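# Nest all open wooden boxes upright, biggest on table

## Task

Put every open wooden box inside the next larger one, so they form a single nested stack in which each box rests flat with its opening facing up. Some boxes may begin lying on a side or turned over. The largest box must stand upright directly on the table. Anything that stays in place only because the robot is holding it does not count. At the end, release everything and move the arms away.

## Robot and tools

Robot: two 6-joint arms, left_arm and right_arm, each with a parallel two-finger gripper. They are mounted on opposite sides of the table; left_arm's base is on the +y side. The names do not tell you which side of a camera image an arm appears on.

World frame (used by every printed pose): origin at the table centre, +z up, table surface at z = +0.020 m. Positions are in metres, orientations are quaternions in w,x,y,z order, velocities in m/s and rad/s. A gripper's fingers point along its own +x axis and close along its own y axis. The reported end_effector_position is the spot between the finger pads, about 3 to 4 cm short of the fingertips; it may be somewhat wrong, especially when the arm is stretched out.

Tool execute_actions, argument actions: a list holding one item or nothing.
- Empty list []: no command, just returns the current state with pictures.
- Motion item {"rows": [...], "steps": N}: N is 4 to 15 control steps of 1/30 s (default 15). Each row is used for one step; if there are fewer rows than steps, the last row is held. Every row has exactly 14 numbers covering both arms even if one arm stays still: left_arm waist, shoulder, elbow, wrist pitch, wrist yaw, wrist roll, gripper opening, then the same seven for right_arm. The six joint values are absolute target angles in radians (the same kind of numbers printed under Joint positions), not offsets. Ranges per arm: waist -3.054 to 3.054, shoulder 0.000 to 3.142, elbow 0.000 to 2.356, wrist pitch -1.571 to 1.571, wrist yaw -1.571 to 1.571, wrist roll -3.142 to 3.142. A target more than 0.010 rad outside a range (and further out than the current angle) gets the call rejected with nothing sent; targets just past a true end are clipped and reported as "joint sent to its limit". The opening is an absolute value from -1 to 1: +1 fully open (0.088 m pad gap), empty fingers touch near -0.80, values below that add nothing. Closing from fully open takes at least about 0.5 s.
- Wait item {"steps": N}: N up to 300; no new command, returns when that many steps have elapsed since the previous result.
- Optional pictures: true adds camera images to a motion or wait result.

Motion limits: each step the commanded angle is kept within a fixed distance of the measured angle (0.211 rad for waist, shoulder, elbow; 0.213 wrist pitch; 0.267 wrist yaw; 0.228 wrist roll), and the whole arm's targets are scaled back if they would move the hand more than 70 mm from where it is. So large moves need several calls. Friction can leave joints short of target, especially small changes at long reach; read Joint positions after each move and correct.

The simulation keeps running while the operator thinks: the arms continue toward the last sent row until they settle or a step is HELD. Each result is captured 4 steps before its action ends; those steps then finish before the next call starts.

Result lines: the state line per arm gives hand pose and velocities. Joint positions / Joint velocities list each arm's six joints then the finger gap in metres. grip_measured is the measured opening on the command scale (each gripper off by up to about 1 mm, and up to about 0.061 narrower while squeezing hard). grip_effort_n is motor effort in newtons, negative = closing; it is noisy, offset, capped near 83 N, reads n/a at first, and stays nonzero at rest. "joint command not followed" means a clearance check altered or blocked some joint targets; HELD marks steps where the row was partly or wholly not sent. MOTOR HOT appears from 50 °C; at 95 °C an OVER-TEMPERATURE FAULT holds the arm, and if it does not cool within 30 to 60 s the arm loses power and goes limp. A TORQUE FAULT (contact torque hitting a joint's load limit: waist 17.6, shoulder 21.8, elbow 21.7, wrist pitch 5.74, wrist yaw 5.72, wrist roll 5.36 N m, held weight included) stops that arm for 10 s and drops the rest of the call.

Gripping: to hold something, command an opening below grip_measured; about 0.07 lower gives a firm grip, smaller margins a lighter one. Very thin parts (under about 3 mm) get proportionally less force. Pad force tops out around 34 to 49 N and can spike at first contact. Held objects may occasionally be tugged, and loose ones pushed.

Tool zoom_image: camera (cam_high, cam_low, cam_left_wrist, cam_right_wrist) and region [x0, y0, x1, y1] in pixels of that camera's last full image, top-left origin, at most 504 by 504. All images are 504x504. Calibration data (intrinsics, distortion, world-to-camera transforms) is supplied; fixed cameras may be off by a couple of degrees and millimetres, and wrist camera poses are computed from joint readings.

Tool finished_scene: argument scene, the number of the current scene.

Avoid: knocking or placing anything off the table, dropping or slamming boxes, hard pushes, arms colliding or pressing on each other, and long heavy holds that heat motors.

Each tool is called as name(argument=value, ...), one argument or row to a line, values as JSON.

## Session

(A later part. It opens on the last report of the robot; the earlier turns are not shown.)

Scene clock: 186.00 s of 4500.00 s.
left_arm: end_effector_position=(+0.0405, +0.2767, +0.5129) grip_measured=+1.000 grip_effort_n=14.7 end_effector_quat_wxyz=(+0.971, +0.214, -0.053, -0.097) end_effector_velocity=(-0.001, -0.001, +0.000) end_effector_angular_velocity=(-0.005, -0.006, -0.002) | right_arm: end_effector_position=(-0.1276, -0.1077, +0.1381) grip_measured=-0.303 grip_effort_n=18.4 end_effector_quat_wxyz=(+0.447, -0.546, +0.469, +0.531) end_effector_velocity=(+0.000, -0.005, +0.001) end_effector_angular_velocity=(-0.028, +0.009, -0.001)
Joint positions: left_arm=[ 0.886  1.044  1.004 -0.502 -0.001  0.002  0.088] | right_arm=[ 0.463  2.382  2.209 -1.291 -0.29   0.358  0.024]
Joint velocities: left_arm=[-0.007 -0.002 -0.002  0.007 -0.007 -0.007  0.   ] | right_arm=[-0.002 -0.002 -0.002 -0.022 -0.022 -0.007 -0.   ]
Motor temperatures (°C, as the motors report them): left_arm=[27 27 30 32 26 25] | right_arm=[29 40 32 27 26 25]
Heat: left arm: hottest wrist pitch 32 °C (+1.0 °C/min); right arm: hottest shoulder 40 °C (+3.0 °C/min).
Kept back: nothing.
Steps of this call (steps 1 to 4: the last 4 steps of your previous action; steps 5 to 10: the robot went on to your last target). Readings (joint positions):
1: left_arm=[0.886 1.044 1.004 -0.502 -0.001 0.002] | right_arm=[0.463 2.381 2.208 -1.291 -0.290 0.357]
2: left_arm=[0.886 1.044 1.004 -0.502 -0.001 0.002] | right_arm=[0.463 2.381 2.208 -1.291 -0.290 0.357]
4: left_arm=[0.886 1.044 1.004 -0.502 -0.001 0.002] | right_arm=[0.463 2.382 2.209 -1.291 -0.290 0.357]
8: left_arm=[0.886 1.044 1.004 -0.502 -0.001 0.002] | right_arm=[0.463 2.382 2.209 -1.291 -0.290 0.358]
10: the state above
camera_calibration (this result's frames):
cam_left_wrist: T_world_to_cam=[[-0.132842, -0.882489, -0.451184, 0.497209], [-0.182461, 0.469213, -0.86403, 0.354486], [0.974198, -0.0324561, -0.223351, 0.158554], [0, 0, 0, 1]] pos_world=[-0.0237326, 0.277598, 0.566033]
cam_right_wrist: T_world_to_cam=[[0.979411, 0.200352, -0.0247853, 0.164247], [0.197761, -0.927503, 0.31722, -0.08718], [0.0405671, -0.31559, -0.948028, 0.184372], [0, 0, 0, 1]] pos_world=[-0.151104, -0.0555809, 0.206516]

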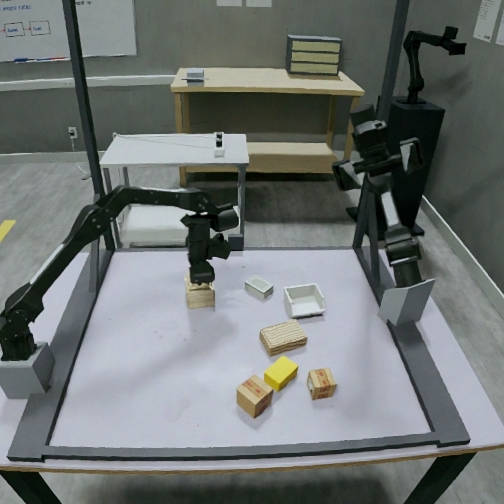

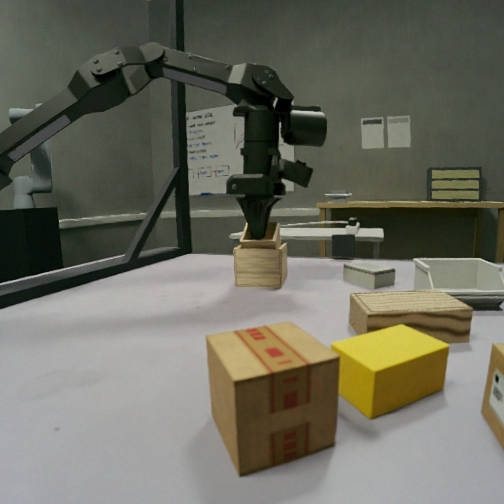

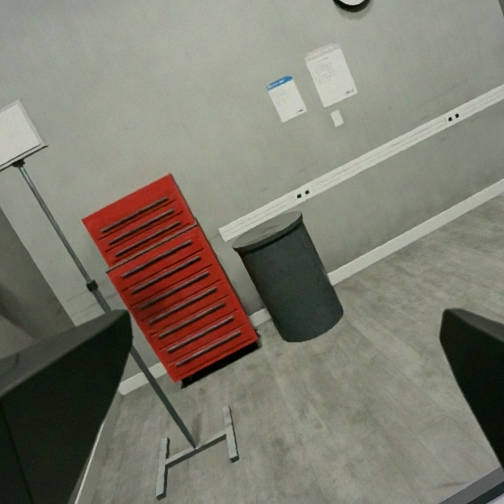

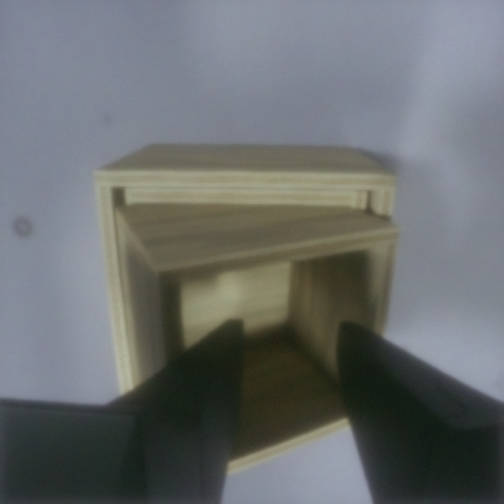

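execute_actions(
  actions=[
    {"rows":[[0.9,1.0,1.0,-0.5,0,0,1,0.45,2.39,2.35,-1.42,-0.29,0.36,-0.3]],"steps":15},
  ],
)

execute_actions(
  actions=[
    {"rows":[[0.9,1.0,1.0,-0.5,0,0,1,0.505,2.44,2.355,-1.40,-0.29,0.40,-0.3]],"steps":15},
  ],
)

execute_actions(
  actions=[
    {"steps":10},
  ],
  pictures=true,
)

Scene clock: 186.53 s of 4500.00 s.
left_arm: end_effector_position=(+0.0405, +0.2767, +0.5129) grip_measured=+1.000 grip_effort_n=15.1 end_effector_quat_wxyz=(+0.971, +0.214, -0.053, -0.097) end_effector_velocity=(-0.001, +0.001, -0.001) end_effector_angular_velocity=(-0.021, +0.004, +0.004) | right_arm: end_effector_position=(-0.1305, -0.1070, +0.1690) grip_measured=-0.303 grip_effort_n=18.4 end_effector_quat_wxyz=(+0.452, -0.541, +0.470, +0.531) end_effector_velocity=(+0.008, -0.015, +0.001) end_effector_angular_velocity=(-0.070, -0.032, -0.031)
Joint positions: left_arm=[ 0.886  1.044  1.004 -0.502 -0.001  0.002  0.088] | right_arm=[ 0.45   2.387  2.339 -1.412 -0.29   0.358  0.024]
Joint velocities: left_arm=[-0.002 -0.007 -0.002 -0.007 -0.007 -0.022  0.   ] | right_arm=[-0.002 -0.002 -0.002 -0.081 -0.007  0.007 -0.   ]
Motor temperatures (°C, as the motors report them): left_arm=[27 27 30 32 26 25] | right_arm=[29 40 32 27 26 25]
Heat: left arm: hottest wrist pitch 32 °C (+1.0 °C/min); right arm: hottest shoulder 40 °C (+2.0 °C/min).
Steps of this call (steps 1 to 5: the robot went on to your last target; steps 6 to 16: the first 11 steps of this action). Readings (joint positions):
6: left_arm=[0.886 1.044 1.004 -0.502 -0.001 0.002] | right_arm=[0.462 2.383 2.223 -1.307 -0.290 0.358]
7: left_arm=[0.886 1.044 1.004 -0.502 -0.001 0.002] | right_arm=[0.462 2.389 2.249 -1.340 -0.290 0.358]
9: left_arm=[0.886 1.044 1.004 -0.502 -0.001 0.002] | right_arm=[0.459 2.390 2.287 -1.374 -0.290 0.358]
13: left_arm=[0.886 1.044 1.004 -0.502 -0.001 0.002] | right_arm=[0.452 2.387 2.335 -1.403 -0.290 0.358]
16: the state above

Scene clock: 187.03 s of 4500.00 s.
left_arm: end_effector_position=(+0.0405, +0.2767, +0.5129) grip_measured=+1.000 grip_effort_n=15.1 end_effector_quat_wxyz=(+0.971, +0.214, -0.053, -0.097) end_effector_velocity=(-0.001, -0.001, -0.001) end_effector_angular_velocity=(+0.010, +0.004, -0.007) | right_arm: end_effector_position=(-0.1455, -0.1119, +0.1614) grip_measured=-0.303 grip_effort_n=18.4 end_effector_quat_wxyz=(+0.452, -0.541, +0.470, +0.531) end_effector_velocity=(-0.017, -0.007, -0.006) end_effector_angular_velocity=(-0.001, +0.014, +0.032)
Joint positions: left_arm=[ 0.886  1.044  1.004 -0.502 -0.001  0.002  0.088] | right_arm=[ 0.486  2.403  2.357 -1.402 -0.285  0.396  0.024]
Joint velocities: left_arm=[-0.002 -0.002  0.002 -0.007  0.007  0.007  0.   ] | right_arm=[ 0.037  0.002 -0.002  0.022 -0.007  0.007 -0.   ]
Motor temperatures (°C, as the motors report them): left_arm=[27 27 30 32 26 25] | right_arm=[29 40 32 27 26 25]
Heat: left arm: hottest wrist pitch 32 °C (+1.0 °C/min); right arm: hottest shoulder 40 °C (+2.0 °C/min).
joint sent to its limit (right arm) — the command would take joint 3 (elbow) past its upper limit, so that joint was sent only as far as its limit.
Steps of this call (steps 1 to 4: the last 4 steps of your previous action; steps 5 to 15: the first 11 steps of this action). Readings (joint positions):
5: left_arm=[0.886 1.044 1.004 -0.502 -0.001 0.002] | right_arm=[0.451 2.389 2.341 -1.416 -0.290 0.364]
6: left_arm=[0.886 1.044 1.004 -0.502 -0.001 0.002] | right_arm=[0.456 2.392 2.343 -1.414 -0.290 0.373]
8: left_arm=[0.886 1.044 1.004 -0.502 -0.001 0.002] | right_arm=[0.471 2.401 2.345 -1.408 -0.287 0.384]
12: left_arm=[0.886 1.044 1.004 -0.502 -0.001 0.002] | right_arm=[0.484 2.402 2.355 -1.403 -0.284 0.393]
15: the state above

Scene clock: 187.37 s of 4500.00 s.
left_arm: end_effector_position=(+0.0405, +0.2767, +0.5129) grip_measured=+1.000 grip_effort_n=15.1 end_effector_quat_wxyz=(+0.971, +0.214, -0.053, -0.097) end_effector_velocity=(-0.001, +0.002, -0.003) end_effector_angular_velocity=(-0.018, +0.017, +0.011) | right_arm: end_effector_position=(-0.1459, -0.1119, +0.1613) grip_measured=-0.303 grip_effort_n=17.9 end_effector_quat_wxyz=(+0.453, -0.540, +0.470, +0.531) end_effector_velocity=(+0.002, -0.001, -0.001) end_effector_angular_velocity=(-0.013, +0.001, +0.016)
Joint positions: left_arm=[ 0.886  1.044  1.004 -0.502 -0.001  0.002  0.088] | right_arm=[ 0.487  2.403  2.357 -1.401 -0.285  0.398  0.024]
Joint velocities: left_arm=[-0.002 -0.002  0.002 -0.022 -0.007 -0.022  0.   ] | right_arm=[-0.002  0.002 -0.002 -0.007 -0.007 -0.022  0.   ]
Motor temperatures (°C, as the motors report them): left_arm=[27 27 30 32 26 25] | right_arm=[29 40 32 27 26 25]
Heat: left arm: hottest wrist pitch 32 °C (+1.0 °C/min); right arm: hottest shoulder 40 °C (+2.0 °C/min).
joint sent to its limit (right arm) — the command would take joint 3 (elbow) past its upper limit, so that joint was sent only as far as its limit.
Kept back: nothing.
Steps of this call (steps 1 to 4: the last 4 steps of your previous action; steps 5 to 10: the robot went on to your last target). Readings (joint positions):
1: left_arm=[0.886 1.044 1.004 -0.502 -0.001 0.002] | right_arm=[0.487 2.403 2.357 -1.402 -0.285 0.396]
2: left_arm=[0.886 1.044 1.004 -0.502 -0.001 0.002] | right_arm=[0.487 2.403 2.357 -1.402 -0.285 0.397]
4: left_arm=[0.886 1.044 1.004 -0.502 -0.001 0.002] | right_arm=[0.487 2.403 2.357 -1.401 -0.285 0.397]
8: left_arm=[0.886 1.044 1.004 -0.502 -0.001 0.002] | right_arm=[0.487 2.403 2.357 -1.401 -0.285 0.397]
10: the state above
camera_calibration (this result's frames):
cam_left_wrist: T_world_to_cam=[[-0.132842, -0.882489, -0.451184, 0.497209], [-0.182461, 0.469213, -0.86403, 0.354486], [0.974198, -0.0324561, -0.223351, 0.158554], [0, 0, 0, 1]] pos_world=[-0.0237326, 0.277598, 0.566033]
cam_right_wrist: T_world_to_cam=[[0.98177, 0.188441, -0.0248404, 0.182649], [0.186811, -0.932553, 0.308943, -0.0956114], [0.0350525, -0.307952, -0.950756, 0.206304], [0, 0, 0, 1]] pos_world=[-0.16869, -0.0600496, 0.23022]

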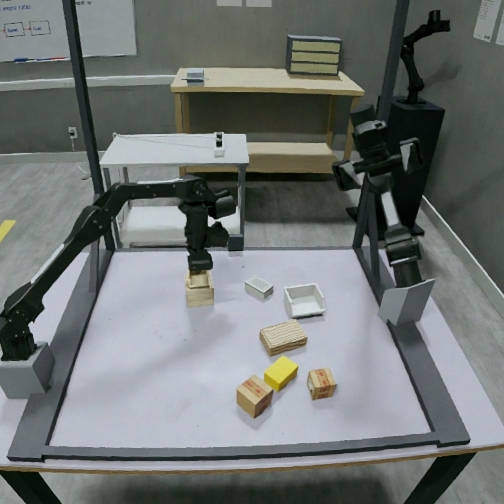

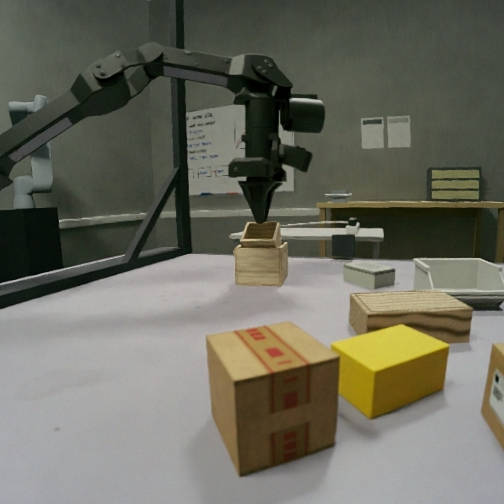

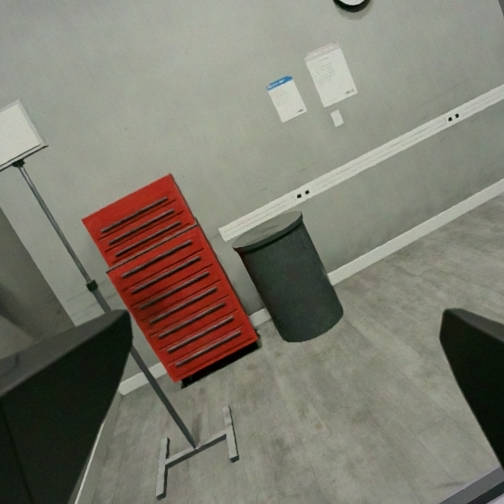

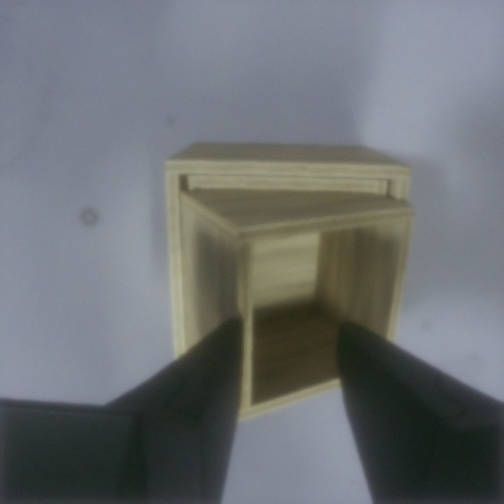

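execute_actions(
  actions=[
    {"rows":[[0.9,1.0,1.0,-0.5,0,0,1,0.535,2.42,2.35,-1.39,-0.29,0.42,-0.3]],"steps":15},
  ],
)

execute_actions(
  actions=[
    {"steps":10},
  ],
  pictures=true,
)

Scene clock: 188.03 s of 4500.00 s.
left_arm: end_effector_position=(+0.0405, +0.2767, +0.5129) grip_measured=+1.000 grip_effort_n=15.1 end_effector_quat_wxyz=(+0.971, +0.214, -0.053, -0.097) end_effector_velocity=(-0.002, -0.000, +0.002) end_effector_angular_velocity=(-0.007, -0.003, +0.003) | right_arm: end_effector_position=(-0.1561, -0.1173, +0.1605) grip_measured=-0.303 grip_effort_n=18.4 end_effector_quat_wxyz=(+0.451, -0.540, +0.469, +0.535) end_effector_velocity=(+0.001, -0.002, +0.000) end_effector_angular_velocity=(-0.003, -0.010, -0.007)
Joint positions: left_arm=[ 0.886  1.044  1.004 -0.502 -0.001  0.002  0.088] | right_arm=[ 0.51   2.398  2.357 -1.393 -0.284  0.417  0.024]
Joint velocities: left_arm=[-0.002 -0.002  0.007 -0.007 -0.007 -0.007  0.   ] | right_arm=[ 0.002 -0.002 -0.002 -0.007  0.007  0.007 -0.   ]
Motor temperatures (°C, as the motors report them): left_arm=[27 27 30 32 26 25] | right_arm=[29 40 32 27 26 25]
Heat: left arm: hottest wrist pitch 32 °C (+1.0 °C/min); right arm: hottest shoulder 40 °C (+2.0 °C/min).
joint sent to its limit (right arm) — the command would take joint 3 (elbow) past its upper limit, so that joint was sent only as far as its limit.
Steps of this call (steps 1 to 9: the robot went on to your last target; steps 10 to 20: the first 11 steps of this action). Readings (joint positions):
10: left_arm=[0.886 1.044 1.004 -0.502 -0.001 0.002] | right_arm=[0.488 2.403 2.357 -1.401 -0.285 0.401]
11: left_arm=[0.886 1.044 1.004 -0.502 -0.001 0.002] | right_arm=[0.489 2.403 2.357 -1.400 -0.284 0.405]
13: left_arm=[0.886 1.044 1.004 -0.502 -0.001 0.002] | right_arm=[0.495 2.403 2.357 -1.397 -0.284 0.411]
17: left_arm=[0.886 1.044 1.004 -0.502 -0.001 0.002] | right_arm=[0.507 2.399 2.357 -1.394 -0.284 0.416]
20: the state above

Scene clock: 188.37 s of 4500.00 s.
left_arm: end_effector_position=(+0.0405, +0.2767, +0.5129) grip_measured=+1.000 grip_effort_n=15.1 end_effector_quat_wxyz=(+0.971, +0.214, -0.053, -0.097) end_effector_velocity=(+0.001, +0.001, -0.001) end_effector_angular_velocity=(-0.036, +0.003, +0.002) | right_arm: end_effector_position=(-0.1561, -0.1173, +0.1605) grip_measured=-0.303 grip_effort_n=18.4 end_effector_quat_wxyz=(+0.451, -0.540, +0.469, +0.534) end_effector_velocity=(+0.001, -0.002, +0.001) end_effector_angular_velocity=(-0.009, +0.003, +0.003)
Joint positions: left_arm=[ 0.886  1.044  1.004 -0.502 -0.001  0.002  0.088] | right_arm=[ 0.51   2.398  2.357 -1.393 -0.284  0.418  0.024]
Joint velocities: left_arm=[-0.002 -0.002 -0.007  0.007 -0.007 -0.037  0.   ] | right_arm=[-0.002 -0.002 -0.002 -0.007 -0.007 -0.007 -0.   ]
Motor temperatures (°C, as the motors report them): left_arm=[27 27 30 32 26 25] | right_arm=[29 40 32 27 26 25]
Heat: left arm: hottest wrist pitch 32 °C (+0.0 °C/min); right arm: hottest shoulder 40 °C (+2.0 °C/min).
Kept back: nothing.
Steps of this call (steps 1 to 4: the last 4 steps of your previous action; steps 5 to 10: the robot went on to your last target). Readings (joint positions):
1: left_arm=[0.886 1.044 1.004 -0.502 -0.001 0.002] | right_arm=[0.510 2.398 2.357 -1.393 -0.284 0.417]
2: left_arm=[0.886 1.044 1.004 -0.502 -0.001 0.002] | right_arm=[0.510 2.398 2.357 -1.393 -0.284 0.417]
4: left_arm=[0.886 1.044 1.004 -0.502 -0.001 0.002] | right_arm=[0.510 2.398 2.357 -1.393 -0.284 0.418]
8: left_arm=[0.886 1.044 1.004 -0.502 -0.001 0.002] | right_arm=[0.510 2.398 2.357 -1.393 -0.284 0.418]
10: the state above
camera_calibration (this result's frames):
cam_left_wrist: T_world_to_cam=[[-0.132842, -0.882489, -0.451184, 0.497209], [-0.182461, 0.469213, -0.86403, 0.354486], [0.974198, -0.0324561, -0.223351, 0.158554], [0, 0, 0, 1]] pos_world=[-0.0237326, 0.277598, 0.566033]
cam_right_wrist: T_world_to_cam=[[0.980564, 0.193998, -0.0293037, 0.19486], [0.193595, -0.932444, 0.305073, -0.0968183], [0.0318595, -0.304817, -0.951878, 0.20429], [0, 0, 0, 1]] pos_world=[-0.178837, -0.065809, 0.229706]

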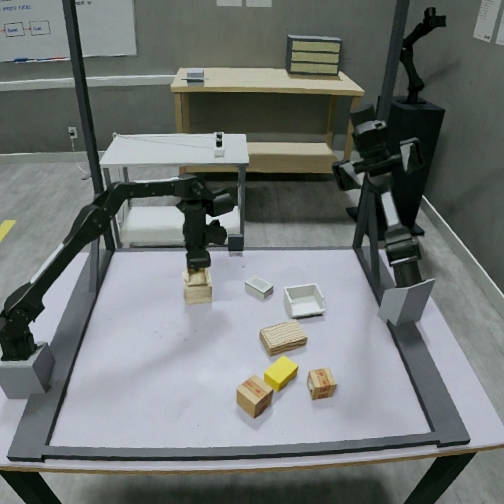

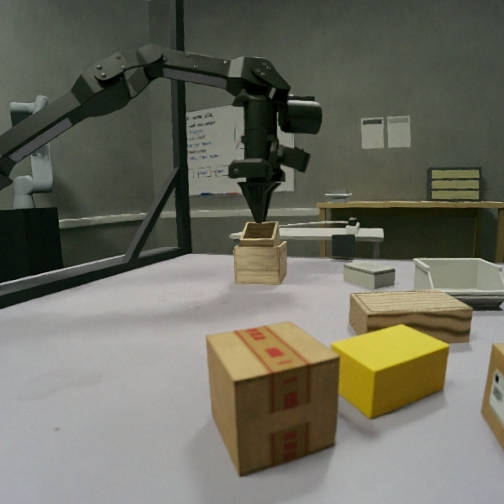

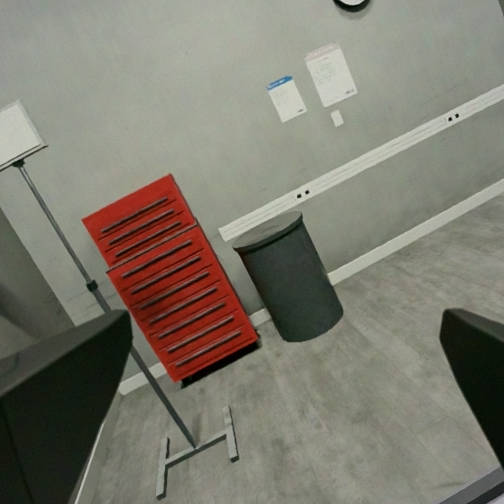

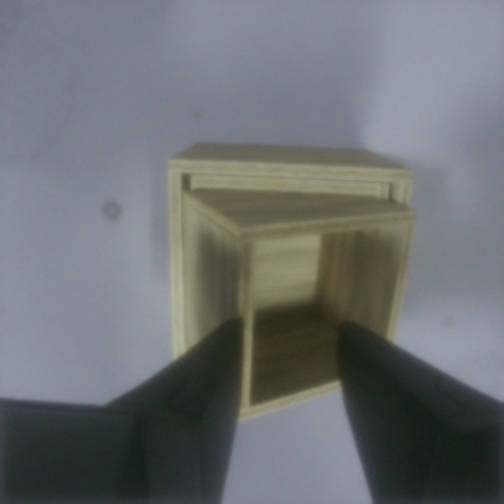

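execute_actions(
  actions=[
    {"rows":[[0.9,1.0,1.0,-0.5,0,0,1,0.51,2.398,2.35,-1.393,-0.285,0.42,-1]],"steps":15},
  ],
  pictures=true,
)

Scene clock: 189.00 s of 4500.00 s.
left_arm: end_effector_position=(+0.0405, +0.2767, +0.5129) grip_measured=+1.000 grip_effort_n=15.1 end_effector_quat_wxyz=(+0.971, +0.214, -0.053, -0.097) end_effector_velocity=(+0.000, +0.003, -0.001) end_effector_angular_velocity=(+0.007, -0.003, +0.022) | right_arm: end_effector_position=(-0.1582, -0.1178, +0.1626) grip_measured=-0.798 grip_effort_n=-83.5 end_effector_quat_wxyz=(+0.449, -0.537, +0.470, +0.538) end_effector_velocity=(+0.001, -0.002, +0.001) end_effector_angular_velocity=(-0.009, +0.002, +0.003)
Joint positions: left_arm=[ 0.886  1.044  1.004 -0.502 -0.001  0.002  0.088] | right_arm=[ 0.512  2.393  2.357 -1.391 -0.29   0.418  0.   ]
Joint velocities: left_arm=[-0.002 -0.002 -0.002 -0.007 -0.022  0.007  0.   ] | right_arm=[-0.002 -0.002 -0.002 -0.007 -0.007 -0.007  0.   ]
Motor temperatures (°C, as the motors report them): left_arm=[27 27 30 33 26 25] | right_arm=[29 40 32 27 26 25]
Heat: left arm: hottest wrist pitch 33 °C (+1.0 °C/min); right arm: hottest shoulder 40 °C (+2.0 °C/min).
Steps of this call (steps 1 to 8: the robot went on to your last target; steps 9 to 19: the first 11 steps of this action). Readings (joint positions):
9: left_arm=[0.886 1.044 1.004 -0.502 -0.001 0.002] | right_arm=[0.510 2.397 2.357 -1.393 -0.285 0.418]
10: left_arm=[0.886 1.044 1.004 -0.502 -0.001 0.002] | right_arm=[0.510 2.395 2.357 -1.391 -0.288 0.418]
12: left_arm=[0.886 1.044 1.004 -0.502 -0.001 0.002] | right_arm=[0.512 2.394 2.357 -1.391 -0.290 0.418]
16: left_arm=[0.886 1.044 1.004 -0.502 -0.001 0.002] | right_arm=[0.512 2.393 2.357 -1.391 -0.290 0.418]
19: the state above
camera_calibration (this result's frames):
cam_left_wrist: T_world_to_cam=[[-0.132842, -0.882489, -0.451184, 0.497209], [-0.182461, 0.469213, -0.86403, 0.354486], [0.974198, -0.0324561, -0.223351, 0.158554], [0, 0, 0, 1]] pos_world=[-0.0237326, 0.277598, 0.566033]
cam_right_wrist: T_world_to_cam=[[0.979785, 0.196552, -0.0372605, 0.198511], [0.198554, -0.932682, 0.301132, -0.0961454], [0.0244358, -0.302443, -0.952854, 0.205483], [0, 0, 0, 1]] pos_world=[-0.180429, -0.0665436, 0.232145]

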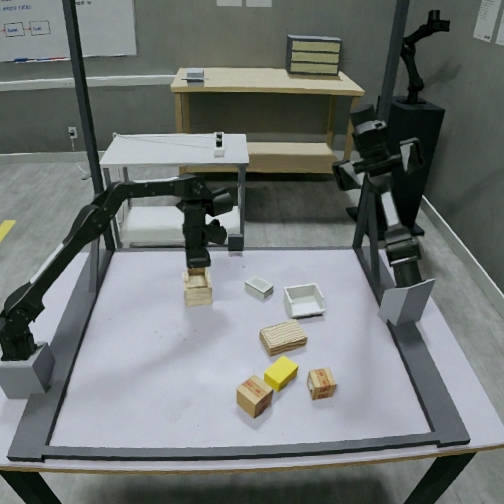

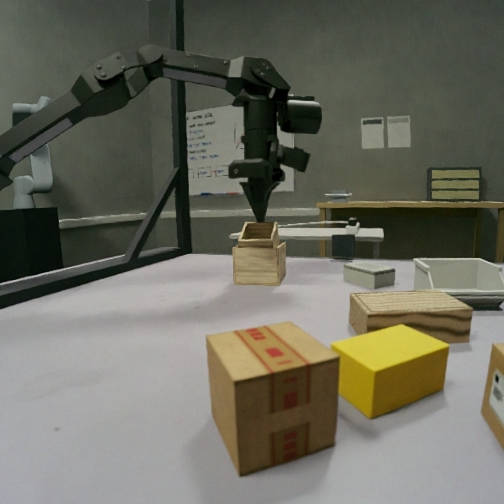

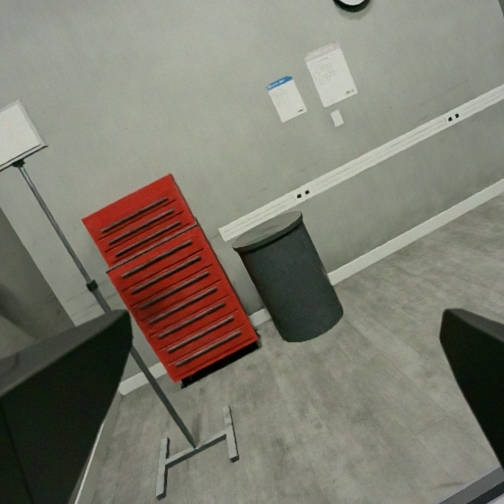

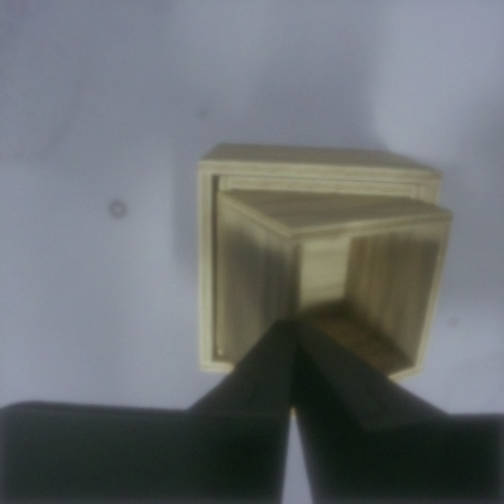

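execute_actions(
  actions=[
    {"rows":[[0.9,1.0,1.0,-0.5,0,0,1,0.512,2.40,2.34,-1.39,-0.29,0.42,-0.2]],"steps":12},
  ],
)

execute_actions(
  actions=[
    {"rows":[[0.9,1.0,1.0,-0.5,0,0,1,0.525,2.42,2.29,-1.34,-0.29,0.42,-0.2]],"steps":15},
  ],
)

execute_actions(
  actions=[
    {"steps":10},
  ],
  pictures=true,
)

Scene clock: 189.50 s of 4500.00 s.
left_arm: end_effector_position=(+0.0405, +0.2767, +0.5129) grip_measured=+1.000 grip_effort_n=15.1 end_effector_quat_wxyz=(+0.971, +0.214, -0.053, -0.097) end_effector_velocity=(+0.001, -0.001, -0.003) end_effector_angular_velocity=(+0.012, +0.013, -0.003) | right_arm: end_effector_position=(-0.1552, -0.1158, +0.1635) grip_measured=-0.287 grip_effort_n=19.8 end_effector_quat_wxyz=(+0.452, -0.536, +0.471, +0.536) end_effector_velocity=(-0.001, -0.003, +0.001) end_effector_angular_velocity=(-0.017, +0.015, +0.003)
Joint positions: left_arm=[ 0.886  1.044  1.004 -0.502 -0.001  0.002  0.088] | right_arm=[ 0.504  2.393  2.357 -1.392 -0.289  0.418  0.025]
Joint velocities: left_arm=[-0.002  0.002 -0.002 -0.007  0.007  0.007  0.   ] | right_arm=[-0.002 -0.002 -0.002 -0.007 -0.022 -0.007  0.035]
Motor temperatures (°C, as the motors report them): left_arm=[27 27 30 33 26 25] | right_arm=[29 40 32 27 26 25]
Heat: left arm: hottest wrist pitch 33 °C (+1.0 °C/min); right arm: hottest shoulder 40 °C (+2.0 °C/min).
Steps of this call (steps 1 to 4: the last 4 steps of your previous action; steps 5 to 7: the robot went on to your last target; steps 8 to 15: the first 8 steps of this action). Readings (joint positions):
8: left_arm=[0.886 1.044 1.004 -0.502 -0.001 0.002] | right_arm=[0.511 2.393 2.357 -1.391 -0.290 0.418]
9: left_arm=[0.886 1.044 1.004 -0.502 -0.001 0.002] | right_arm=[0.510 2.393 2.357 -1.392 -0.289 0.418]
11: left_arm=[0.886 1.044 1.004 -0.502 -0.001 0.002] | right_arm=[0.507 2.393 2.357 -1.392 -0.289 0.418]
15: the state above

Scene clock: 190.00 s of 4500.00 s.
left_arm: end_effector_position=(+0.0405, +0.2767, +0.5129) grip_measured=+1.000 grip_effort_n=15.1 end_effector_quat_wxyz=(+0.971, +0.214, -0.053, -0.097) end_effector_velocity=(+0.000, +0.001, -0.002) end_effector_angular_velocity=(-0.020, +0.009, +0.007) | right_arm: end_effector_position=(-0.1553, -0.1137, +0.1587) grip_measured=-0.204 grip_effort_n=20.2 end_effector_quat_wxyz=(+0.452, -0.532, +0.468, +0.541) end_effector_velocity=(+0.002, +0.001, +0.001) end_effector_angular_velocity=(+0.007, -0.005, +0.006)
Joint positions: left_arm=[ 0.886  1.044  1.004 -0.502 -0.001  0.002  0.088] | right_arm=[ 0.505  2.385  2.322 -1.353 -0.289  0.418  0.029]
Joint velocities: left_arm=[-0.002 -0.002 -0.002 -0.007 -0.007 -0.022  0.   ] | right_arm=[-0.002 -0.007 -0.012  0.007  0.007 -0.007  0.   ]
Motor temperatures (°C, as the motors report them): left_arm=[27 27 30 33 26 25] | right_arm=[29 40 32 27 26 25]
Heat: left arm: hottest wrist pitch 33 °C (+1.0 °C/min); right arm: hottest shoulder 40 °C (+2.0 °C/min).
Steps of this call (steps 1 to 4: the last 4 steps of your previous action; steps 5 to 15: the first 11 steps of this action). Readings (joint positions):
5: left_arm=[0.886 1.044 1.004 -0.502 -0.001 0.002] | right_arm=[0.504 2.393 2.351 -1.387 -0.289 0.418]
6: left_arm=[0.886 1.044 1.004 -0.502 -0.001 0.002] | right_arm=[0.505 2.393 2.342 -1.380 -0.289 0.418]
8: left_arm=[0.886 1.044 1.004 -0.502 -0.001 0.002] | right_arm=[0.505 2.389 2.332 -1.368 -0.289 0.418]
12: left_arm=[0.886 1.044 1.004 -0.502 -0.001 0.002] | right_arm=[0.505 2.386 2.325 -1.356 -0.289 0.418]
15: the state above

Scene clock: 190.33 s of 4500.00 s.
left_arm: end_effector_position=(+0.0405, +0.2767, +0.5129) grip_measured=+1.000 grip_effort_n=15.1 end_effector_quat_wxyz=(+0.971, +0.214, -0.053, -0.097) end_effector_velocity=(+0.000, -0.001, +0.002) end_effector_angular_velocity=(+0.006, -0.010, +0.002) | right_arm: end_effector_position=(-0.1555, -0.1136, +0.1586) grip_measured=-0.203 grip_effort_n=19.8 end_effector_quat_wxyz=(+0.452, -0.532, +0.468, +0.542) end_effector_velocity=(-0.003, -0.000, +0.001) end_effector_angular_velocity=(-0.005, +0.022, +0.007)
Joint positions: left_arm=[ 0.886  1.044  1.004 -0.502 -0.001  0.002  0.088] | right_arm=[ 0.505  2.385  2.321 -1.351 -0.289  0.418  0.029]
Joint velocities: left_arm=[-0.002  0.002  0.002  0.007 -0.007  0.007  0.   ] | right_arm=[-0.002 -0.002 -0.002  0.007 -0.022 -0.007  0.   ]
Motor temperatures (°C, as the motors report them): left_arm=[27 27 30 33 26 25] | right_arm=[29 40 32 27 26 25]
Heat: left arm: hottest wrist pitch 33 °C (+1.0 °C/min); right arm: hottest shoulder 40 °C (+2.0 °C/min).
Kept back: nothing.
Steps of this call (steps 1 to 4: the last 4 steps of your previous action; steps 5 to 10: the robot went on to your last target). Readings (joint positions):
1: left_arm=[0.886 1.044 1.004 -0.502 -0.001 0.002] | right_arm=[0.505 2.385 2.322 -1.352 -0.289 0.418]
2: left_arm=[0.886 1.044 1.004 -0.502 -0.001 0.002] | right_arm=[0.505 2.385 2.322 -1.352 -0.289 0.418]
4: left_arm=[0.886 1.044 1.004 -0.502 -0.001 0.002] | right_arm=[0.505 2.385 2.321 -1.352 -0.289 0.418]
8: left_arm=[0.886 1.044 1.004 -0.502 -0.001 0.002] | right_arm=[0.505 2.385 2.321 -1.351 -0.289 0.418]
10: the state above
camera_calibration (this result's frames):
cam_left_wrist: T_world_to_cam=[[-0.132842, -0.882489, -0.451184, 0.497209], [-0.182461, 0.469213, -0.86403, 0.354486], [0.974198, -0.0324561, -0.223351, 0.158554], [0, 0, 0, 1]] pos_world=[-0.0237326, 0.277598, 0.566033]
cam_right_wrist: T_world_to_cam=[[0.980108, 0.194282, -0.0405204, 0.19518], [0.197651, -0.937089, 0.287747, -0.0900768], [0.0179328, -0.290032, -0.956849, 0.203857], [0, 0, 0, 1]] pos_world=[-0.17715, -0.0632049, 0.228889]

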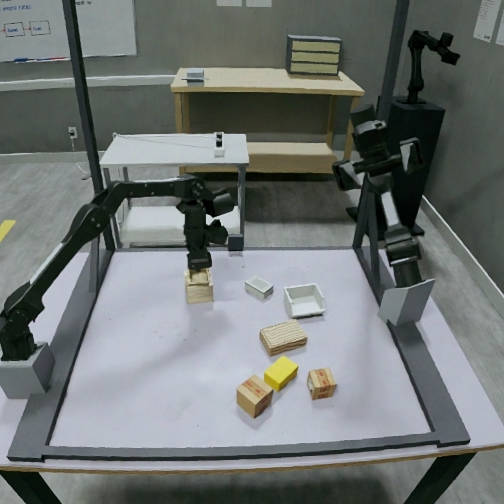

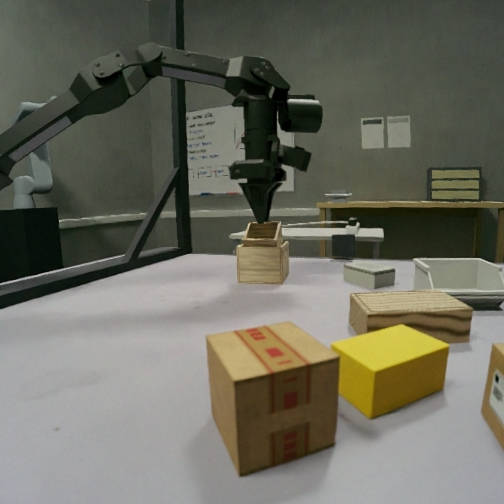

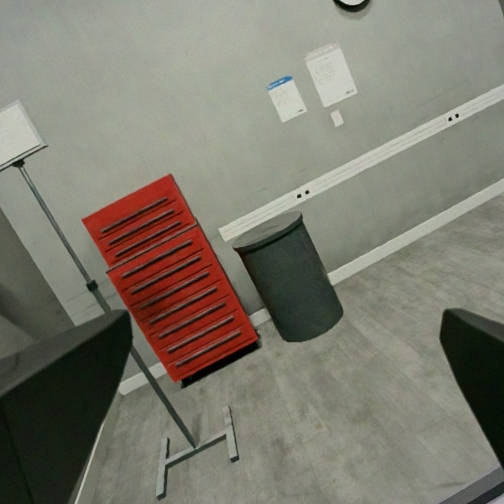

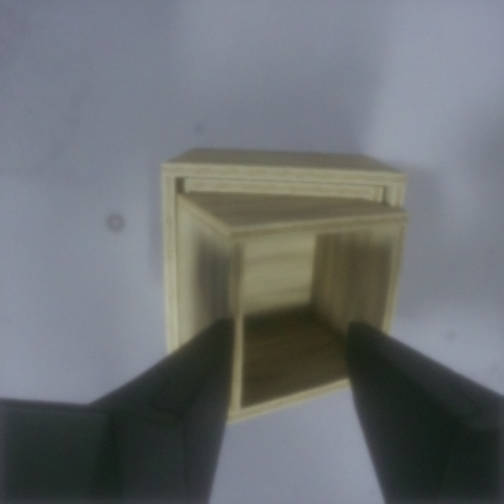

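execute_actions(
  actions=[
    {"rows":[[0.9,1.0,1.0,-0.5,0,0,1,0.50,2.30,2.34,-1.45,-0.29,0.42,-0.5]],"steps":15},
  ],
)

execute_actions(
  actions=[
    {"steps":10},
  ],
  pictures=true,
)

Scene clock: 190.87 s of 4500.00 s.
left_arm: end_effector_position=(+0.0405, +0.2767, +0.5129) grip_measured=+1.000 grip_effort_n=15.1 end_effector_quat_wxyz=(+0.971, +0.214, -0.053, -0.097) end_effector_velocity=(+0.001, -0.000, -0.003) end_effector_angular_velocity=(-0.002, +0.011, +0.006) | right_arm: end_effector_position=(-0.1554, -0.1307, +0.1960) grip_measured=-0.484 grip_effort_n=-14.7 end_effector_quat_wxyz=(+0.452, -0.532, +0.470, +0.541) end_effector_velocity=(+0.000, -0.001, +0.037) end_effector_angular_velocity=(+0.061, +0.011, +0.010)
Joint positions: left_arm=[ 0.886  1.044  1.004 -0.502 -0.001  0.002  0.088] | right_arm=[ 0.503  2.308  2.333 -1.442 -0.29   0.418  0.015]
Joint velocities: left_arm=[-0.007  0.002 -0.002 -0.007 -0.007 -0.007  0.   ] | right_arm=[-0.012 -0.066  0.027 -0.037  0.022 -0.007 -0.006]
Motor temperatures (°C, as the motors report them): left_arm=[27 27 30 33 26 25] | right_arm=[29 40 32 27 26 25]
Heat: left arm: hottest wrist pitch 33 °C (+1.0 °C/min); right arm: hottest shoulder 40 °C (+2.0 °C/min).
Steps of this call (steps 1 to 5: the robot went on to your last target; steps 6 to 16: the first 11 steps of this action). Readings (joint positions):
6: left_arm=[0.886 1.044 1.004 -0.502 -0.001 0.002] | right_arm=[0.505 2.375 2.322 -1.353 -0.290 0.418]
7: left_arm=[0.886 1.044 1.004 -0.502 -0.001 0.002] | right_arm=[0.505 2.368 2.322 -1.373 -0.290 0.418]
9: left_arm=[0.886 1.044 1.004 -0.502 -0.001 0.002] | right_arm=[0.505 2.353 2.322 -1.415 -0.290 0.418]
13: left_arm=[0.886 1.044 1.004 -0.502 -0.001 0.002] | right_arm=[0.504 2.321 2.327 -1.437 -0.290 0.418]
16: the state above

Scene clock: 191.20 s of 4500.00 s.
left_arm: end_effector_position=(+0.0405, +0.2767, +0.5129) grip_measured=+1.000 grip_effort_n=15.1 end_effector_quat_wxyz=(+0.971, +0.214, -0.053, -0.097) end_effector_velocity=(-0.001, -0.000, -0.004) end_effector_angular_velocity=(-0.003, +0.012, -0.006) | right_arm: end_effector_position=(-0.1546, -0.1311, +0.1972) grip_measured=-0.496 grip_effort_n=-15.1 end_effector_quat_wxyz=(+0.452, -0.532, +0.470, +0.539) end_effector_velocity=(+0.002, -0.002, +0.000) end_effector_angular_velocity=(-0.019, +0.012, -0.003)
Joint positions: left_arm=[ 0.886  1.044  1.004 -0.502 -0.001  0.002  0.088] | right_arm=[ 0.501  2.306  2.333 -1.447 -0.29   0.418  0.015]
Joint velocities: left_arm=[-0.002 -0.007 -0.007 -0.007  0.007 -0.007  0.   ] | right_arm=[-0.007 -0.002 -0.007 -0.007 -0.022 -0.007 -0.001]
Motor temperatures (°C, as the motors report them): left_arm=[27 27 30 33 26 25] | right_arm=[29 40 32 27 26 25]
Heat: left arm: hottest wrist pitch 33 °C (+1.0 °C/min); right arm: hottest shoulder 40 °C (+2.0 °C/min).
Kept back: nothing.
Steps of this call (steps 1 to 4: the last 4 steps of your previous action; steps 5 to 10: the robot went on to your last target). Readings (joint positions):
1: left_arm=[0.886 1.044 1.004 -0.502 -0.001 0.002] | right_arm=[0.502 2.307 2.333 -1.444 -0.290 0.418]
2: left_arm=[0.886 1.044 1.004 -0.502 -0.001 0.002] | right_arm=[0.502 2.306 2.333 -1.445 -0.290 0.418]
4: left_arm=[0.886 1.044 1.004 -0.502 -0.001 0.002] | right_arm=[0.502 2.306 2.333 -1.446 -0.290 0.418]
8: left_arm=[0.886 1.044 1.004 -0.502 -0.001 0.002] | right_arm=[0.501 2.306 2.333 -1.447 -0.290 0.418]
10: the state above
camera_calibration (this result's frames):
cam_left_wrist: T_world_to_cam=[[-0.132842, -0.882489, -0.451184, 0.497209], [-0.182461, 0.469213, -0.86403, 0.354486], [0.974198, -0.0324561, -0.223351, 0.158554], [0, 0, 0, 1]] pos_world=[-0.0237326, 0.277598, 0.566033]
cam_right_wrist: T_world_to_cam=[[0.98113, 0.189194, -0.0398813, 0.198675], [0.192526, -0.936899, 0.291813, -0.119353], [0.0178443, -0.293984, -0.955644, 0.234975], [0, 0, 0, 1]] pos_world=[-0.176141, -0.0803306, 0.267304]

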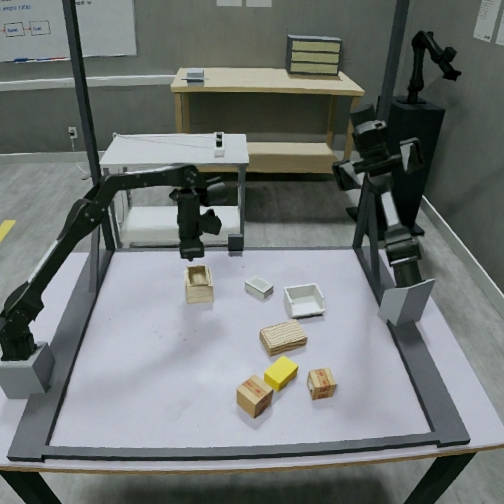

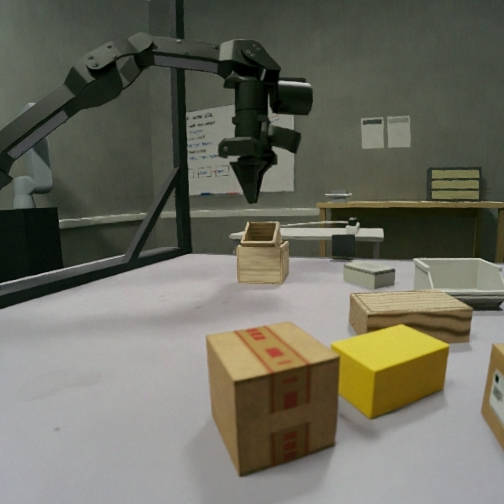

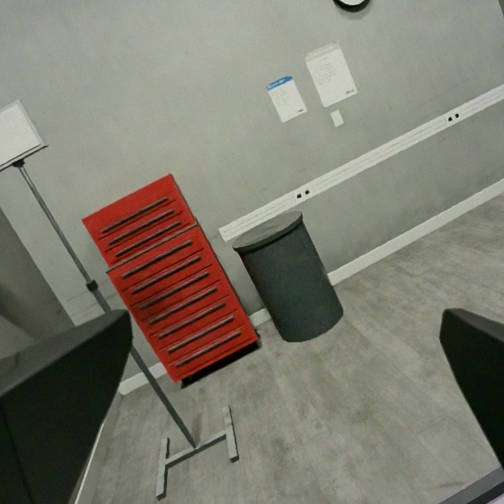

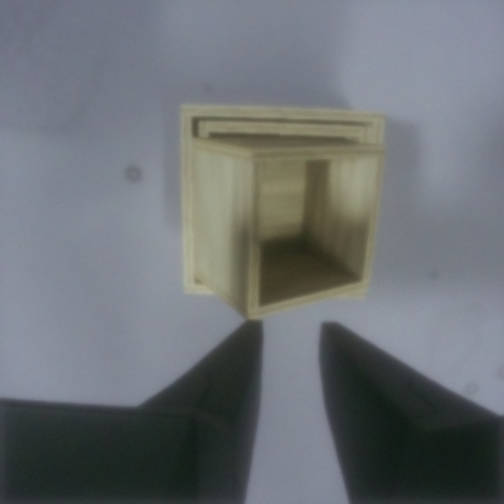

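execute_actions(
  actions=[
    {"rows":[[0.9,1.0,1.0,-0.5,0,0,1,0.56,2.30,2.34,-1.45,-0.29,0.46,-0.2]],"steps":15},
  ],
)

execute_actions(
  actions=[
    {"rows":[[0.9,1.0,1.0,-0.5,0,0,1,0.56,2.375,2.34,-1.41,-0.29,0.46,-0.2]],"steps":15},
  ],
)

execute_actions(
  actions=[
    {"steps":10},
  ],
  pictures=true,
)

Scene clock: 191.90 s of 4500.00 s.
left_arm: end_effector_position=(+0.0405, +0.2767, +0.5129) grip_measured=+1.000 grip_effort_n=15.1 end_effector_quat_wxyz=(+0.971, +0.214, -0.053, -0.097) end_effector_velocity=(-0.000, -0.001, -0.003) end_effector_angular_velocity=(-0.003, +0.012, -0.006) | right_arm: end_effector_position=(-0.1762, -0.1491, +0.1903) grip_measured=-0.216 grip_effort_n=19.3 end_effector_quat_wxyz=(+0.442, -0.542, +0.469, +0.539) end_effector_velocity=(+0.006, -0.001, +0.002) end_effector_angular_velocity=(-0.018, -0.006, -0.010)
Joint positions: left_arm=[ 0.886  1.044  1.004 -0.502 -0.001  0.002  0.088] | right_arm=[ 0.562  2.306  2.333 -1.448 -0.29   0.456  0.028]
Joint velocities: left_arm=[-0.002 -0.002 -0.002 -0.007  0.007 -0.007  0.   ] | right_arm=[-0.012 -0.002 -0.002 -0.022 -0.007 -0.007  0.006]
Motor temperatures (°C, as the motors report them): left_arm=[27 27 30 33 26 25] | right_arm=[29 41 32 27 26 25]
Heat: left arm: hottest wrist pitch 33 °C (+1.0 °C/min); right arm: hottest shoulder 41 °C (+3.0 °C/min).
Steps of this call (steps 1 to 10: the robot went on to your last target; steps 11 to 21: the first 11 steps of this action). Readings (joint positions):
11: left_arm=[0.886 1.044 1.004 -0.502 -0.001 0.002] | right_arm=[0.503 2.306 2.333 -1.448 -0.290 0.424]
12: left_arm=[0.886 1.044 1.004 -0.502 -0.001 0.002] | right_arm=[0.507 2.306 2.333 -1.448 -0.290 0.433]
14: left_arm=[0.886 1.044 1.004 -0.502 -0.001 0.002] | right_arm=[0.526 2.306 2.333 -1.448 -0.290 0.444]
18: left_arm=[0.886 1.044 1.004 -0.502 -0.001 0.002] | right_arm=[0.558 2.306 2.333 -1.448 -0.290 0.453]
21: the state above

Scene clock: 192.40 s of 4500.00 s.
left_arm: end_effector_position=(+0.0405, +0.2767, +0.5129) grip_measured=+1.000 grip_effort_n=15.1 end_effector_quat_wxyz=(+0.971, +0.214, -0.053, -0.097) end_effector_velocity=(-0.000, -0.001, -0.003) end_effector_angular_velocity=(-0.018, +0.015, -0.007) | right_arm: end_effector_position=(-0.1744, -0.1402, +0.1672) grip_measured=-0.203 grip_effort_n=17.9 end_effector_quat_wxyz=(+0.443, -0.546, +0.473, +0.532) end_effector_velocity=(+0.001, +0.002, +0.001) end_effector_angular_velocity=(+0.011, -0.001, +0.007)
Joint positions: left_arm=[ 0.886  1.044  1.004 -0.502 -0.001  0.002  0.088] | right_arm=[ 0.561  2.36   2.337 -1.414 -0.29   0.458  0.029]
Joint velocities: left_arm=[-0.002 -0.002 -0.002 -0.007  0.007 -0.022  0.   ] | right_arm=[-0.002 -0.002 -0.002  0.007  0.007 -0.007 -0.   ]
Motor temperatures (°C, as the motors report them): left_arm=[27 27 30 33 26 25] | right_arm=[29 41 32 27 26 25]
Heat: left arm: hottest wrist pitch 33 °C (+1.0 °C/min); right arm: hottest shoulder 41 °C (+2.0 °C/min).
Steps of this call (steps 1 to 4: the last 4 steps of your previous action; steps 5 to 15: the first 11 steps of this action). Readings (joint positions):
5: left_arm=[0.886 1.044 1.004 -0.502 -0.001 0.002] | right_arm=[0.561 2.309 2.333 -1.447 -0.290 0.457]
6: left_arm=[0.886 1.044 1.004 -0.502 -0.001 0.002] | right_arm=[0.561 2.313 2.335 -1.439 -0.290 0.457]
8: left_arm=[0.886 1.044 1.004 -0.502 -0.001 0.002] | right_arm=[0.561 2.327 2.337 -1.423 -0.290 0.457]
12: left_arm=[0.886 1.044 1.004 -0.502 -0.001 0.002] | right_arm=[0.561 2.355 2.337 -1.417 -0.290 0.458]
15: the state above

Scene clock: 192.73 s of 4500.00 s.
left_arm: end_effector_position=(+0.0405, +0.2767, +0.5129) grip_measured=+1.000 grip_effort_n=15.1 end_effector_quat_wxyz=(+0.971, +0.214, -0.053, -0.097) end_effector_velocity=(-0.000, -0.001, -0.003) end_effector_angular_velocity=(-0.003, +0.012, -0.006) | right_arm: end_effector_position=(-0.1746, -0.1399, +0.1672) grip_measured=-0.203 grip_effort_n=18.4 end_effector_quat_wxyz=(+0.443, -0.545, +0.473, +0.532) end_effector_velocity=(-0.001, -0.003, +0.000) end_effector_angular_velocity=(-0.011, +0.002, +0.008)
Joint positions: left_arm=[ 0.886  1.044  1.004 -0.502 -0.001  0.002  0.088] | right_arm=[ 0.561  2.36   2.337 -1.412 -0.29   0.458  0.029]
Joint velocities: left_arm=[-0.002 -0.002 -0.002 -0.007  0.007 -0.007  0.   ] | right_arm=[ 0.002 -0.002 -0.002 -0.007 -0.007 -0.007  0.   ]
Motor temperatures (°C, as the motors report them): left_arm=[27 27 30 33 26 25] | right_arm=[29 41 32 27 26 25]
Heat: left arm: hottest wrist pitch 33 °C (+1.0 °C/min); right arm: hottest shoulder 41 °C (+2.0 °C/min).
Kept back: nothing.
Steps of this call (steps 1 to 4: the last 4 steps of your previous action; steps 5 to 10: the robot went on to your last target). Readings (joint positions):
1: left_arm=[0.886 1.044 1.004 -0.502 -0.001 0.002] | right_arm=[0.561 2.360 2.337 -1.414 -0.290 0.458]
2: left_arm=[0.886 1.044 1.004 -0.502 -0.001 0.002] | right_arm=[0.561 2.360 2.337 -1.413 -0.290 0.458]
4: left_arm=[0.886 1.044 1.004 -0.502 -0.001 0.002] | right_arm=[0.561 2.360 2.337 -1.413 -0.290 0.458]
8: left_arm=[0.886 1.044 1.004 -0.502 -0.001 0.002] | right_arm=[0.561 2.360 2.337 -1.413 -0.290 0.458]
10: the state above
camera_calibration (this result's frames):
cam_left_wrist: T_world_to_cam=[[-0.132842, -0.882489, -0.451184, 0.497209], [-0.182461, 0.469213, -0.86403, 0.354486], [0.974198, -0.0324561, -0.223351, 0.158554], [0, 0, 0, 1]] pos_world=[-0.0237326, 0.277598, 0.566033]
cam_right_wrist: T_world_to_cam=[[0.978925, 0.201053, -0.0358269, 0.21932], [0.201751, -0.924889, 0.322299, -0.116733], [0.0316634, -0.322735, -0.94596, 0.200818], [0, 0, 0, 1]] pos_world=[-0.197506, -0.0872495, 0.235446]

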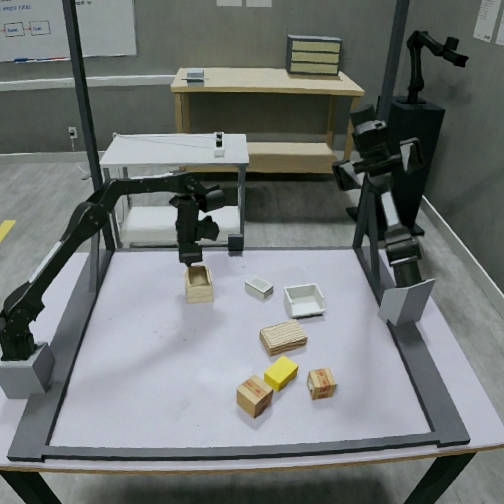

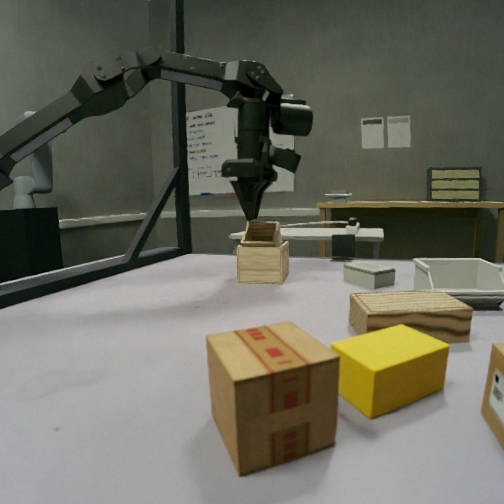

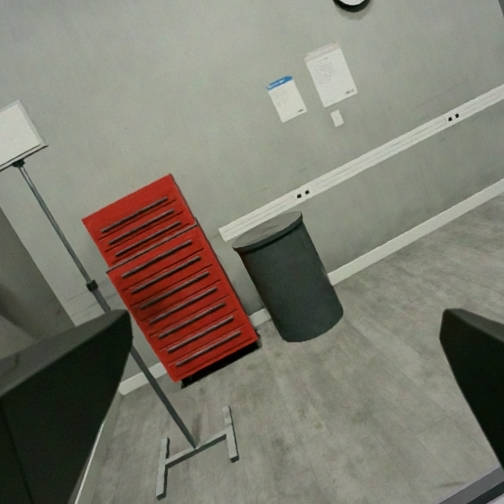

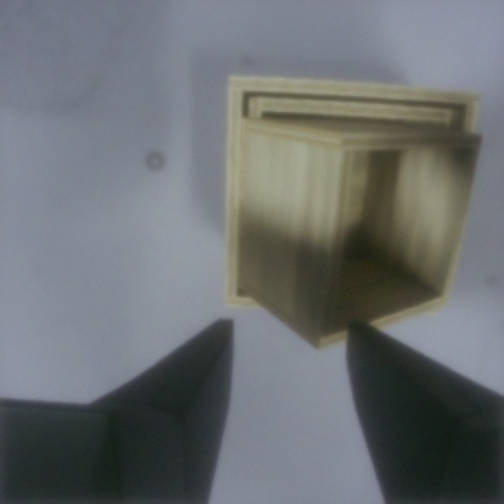

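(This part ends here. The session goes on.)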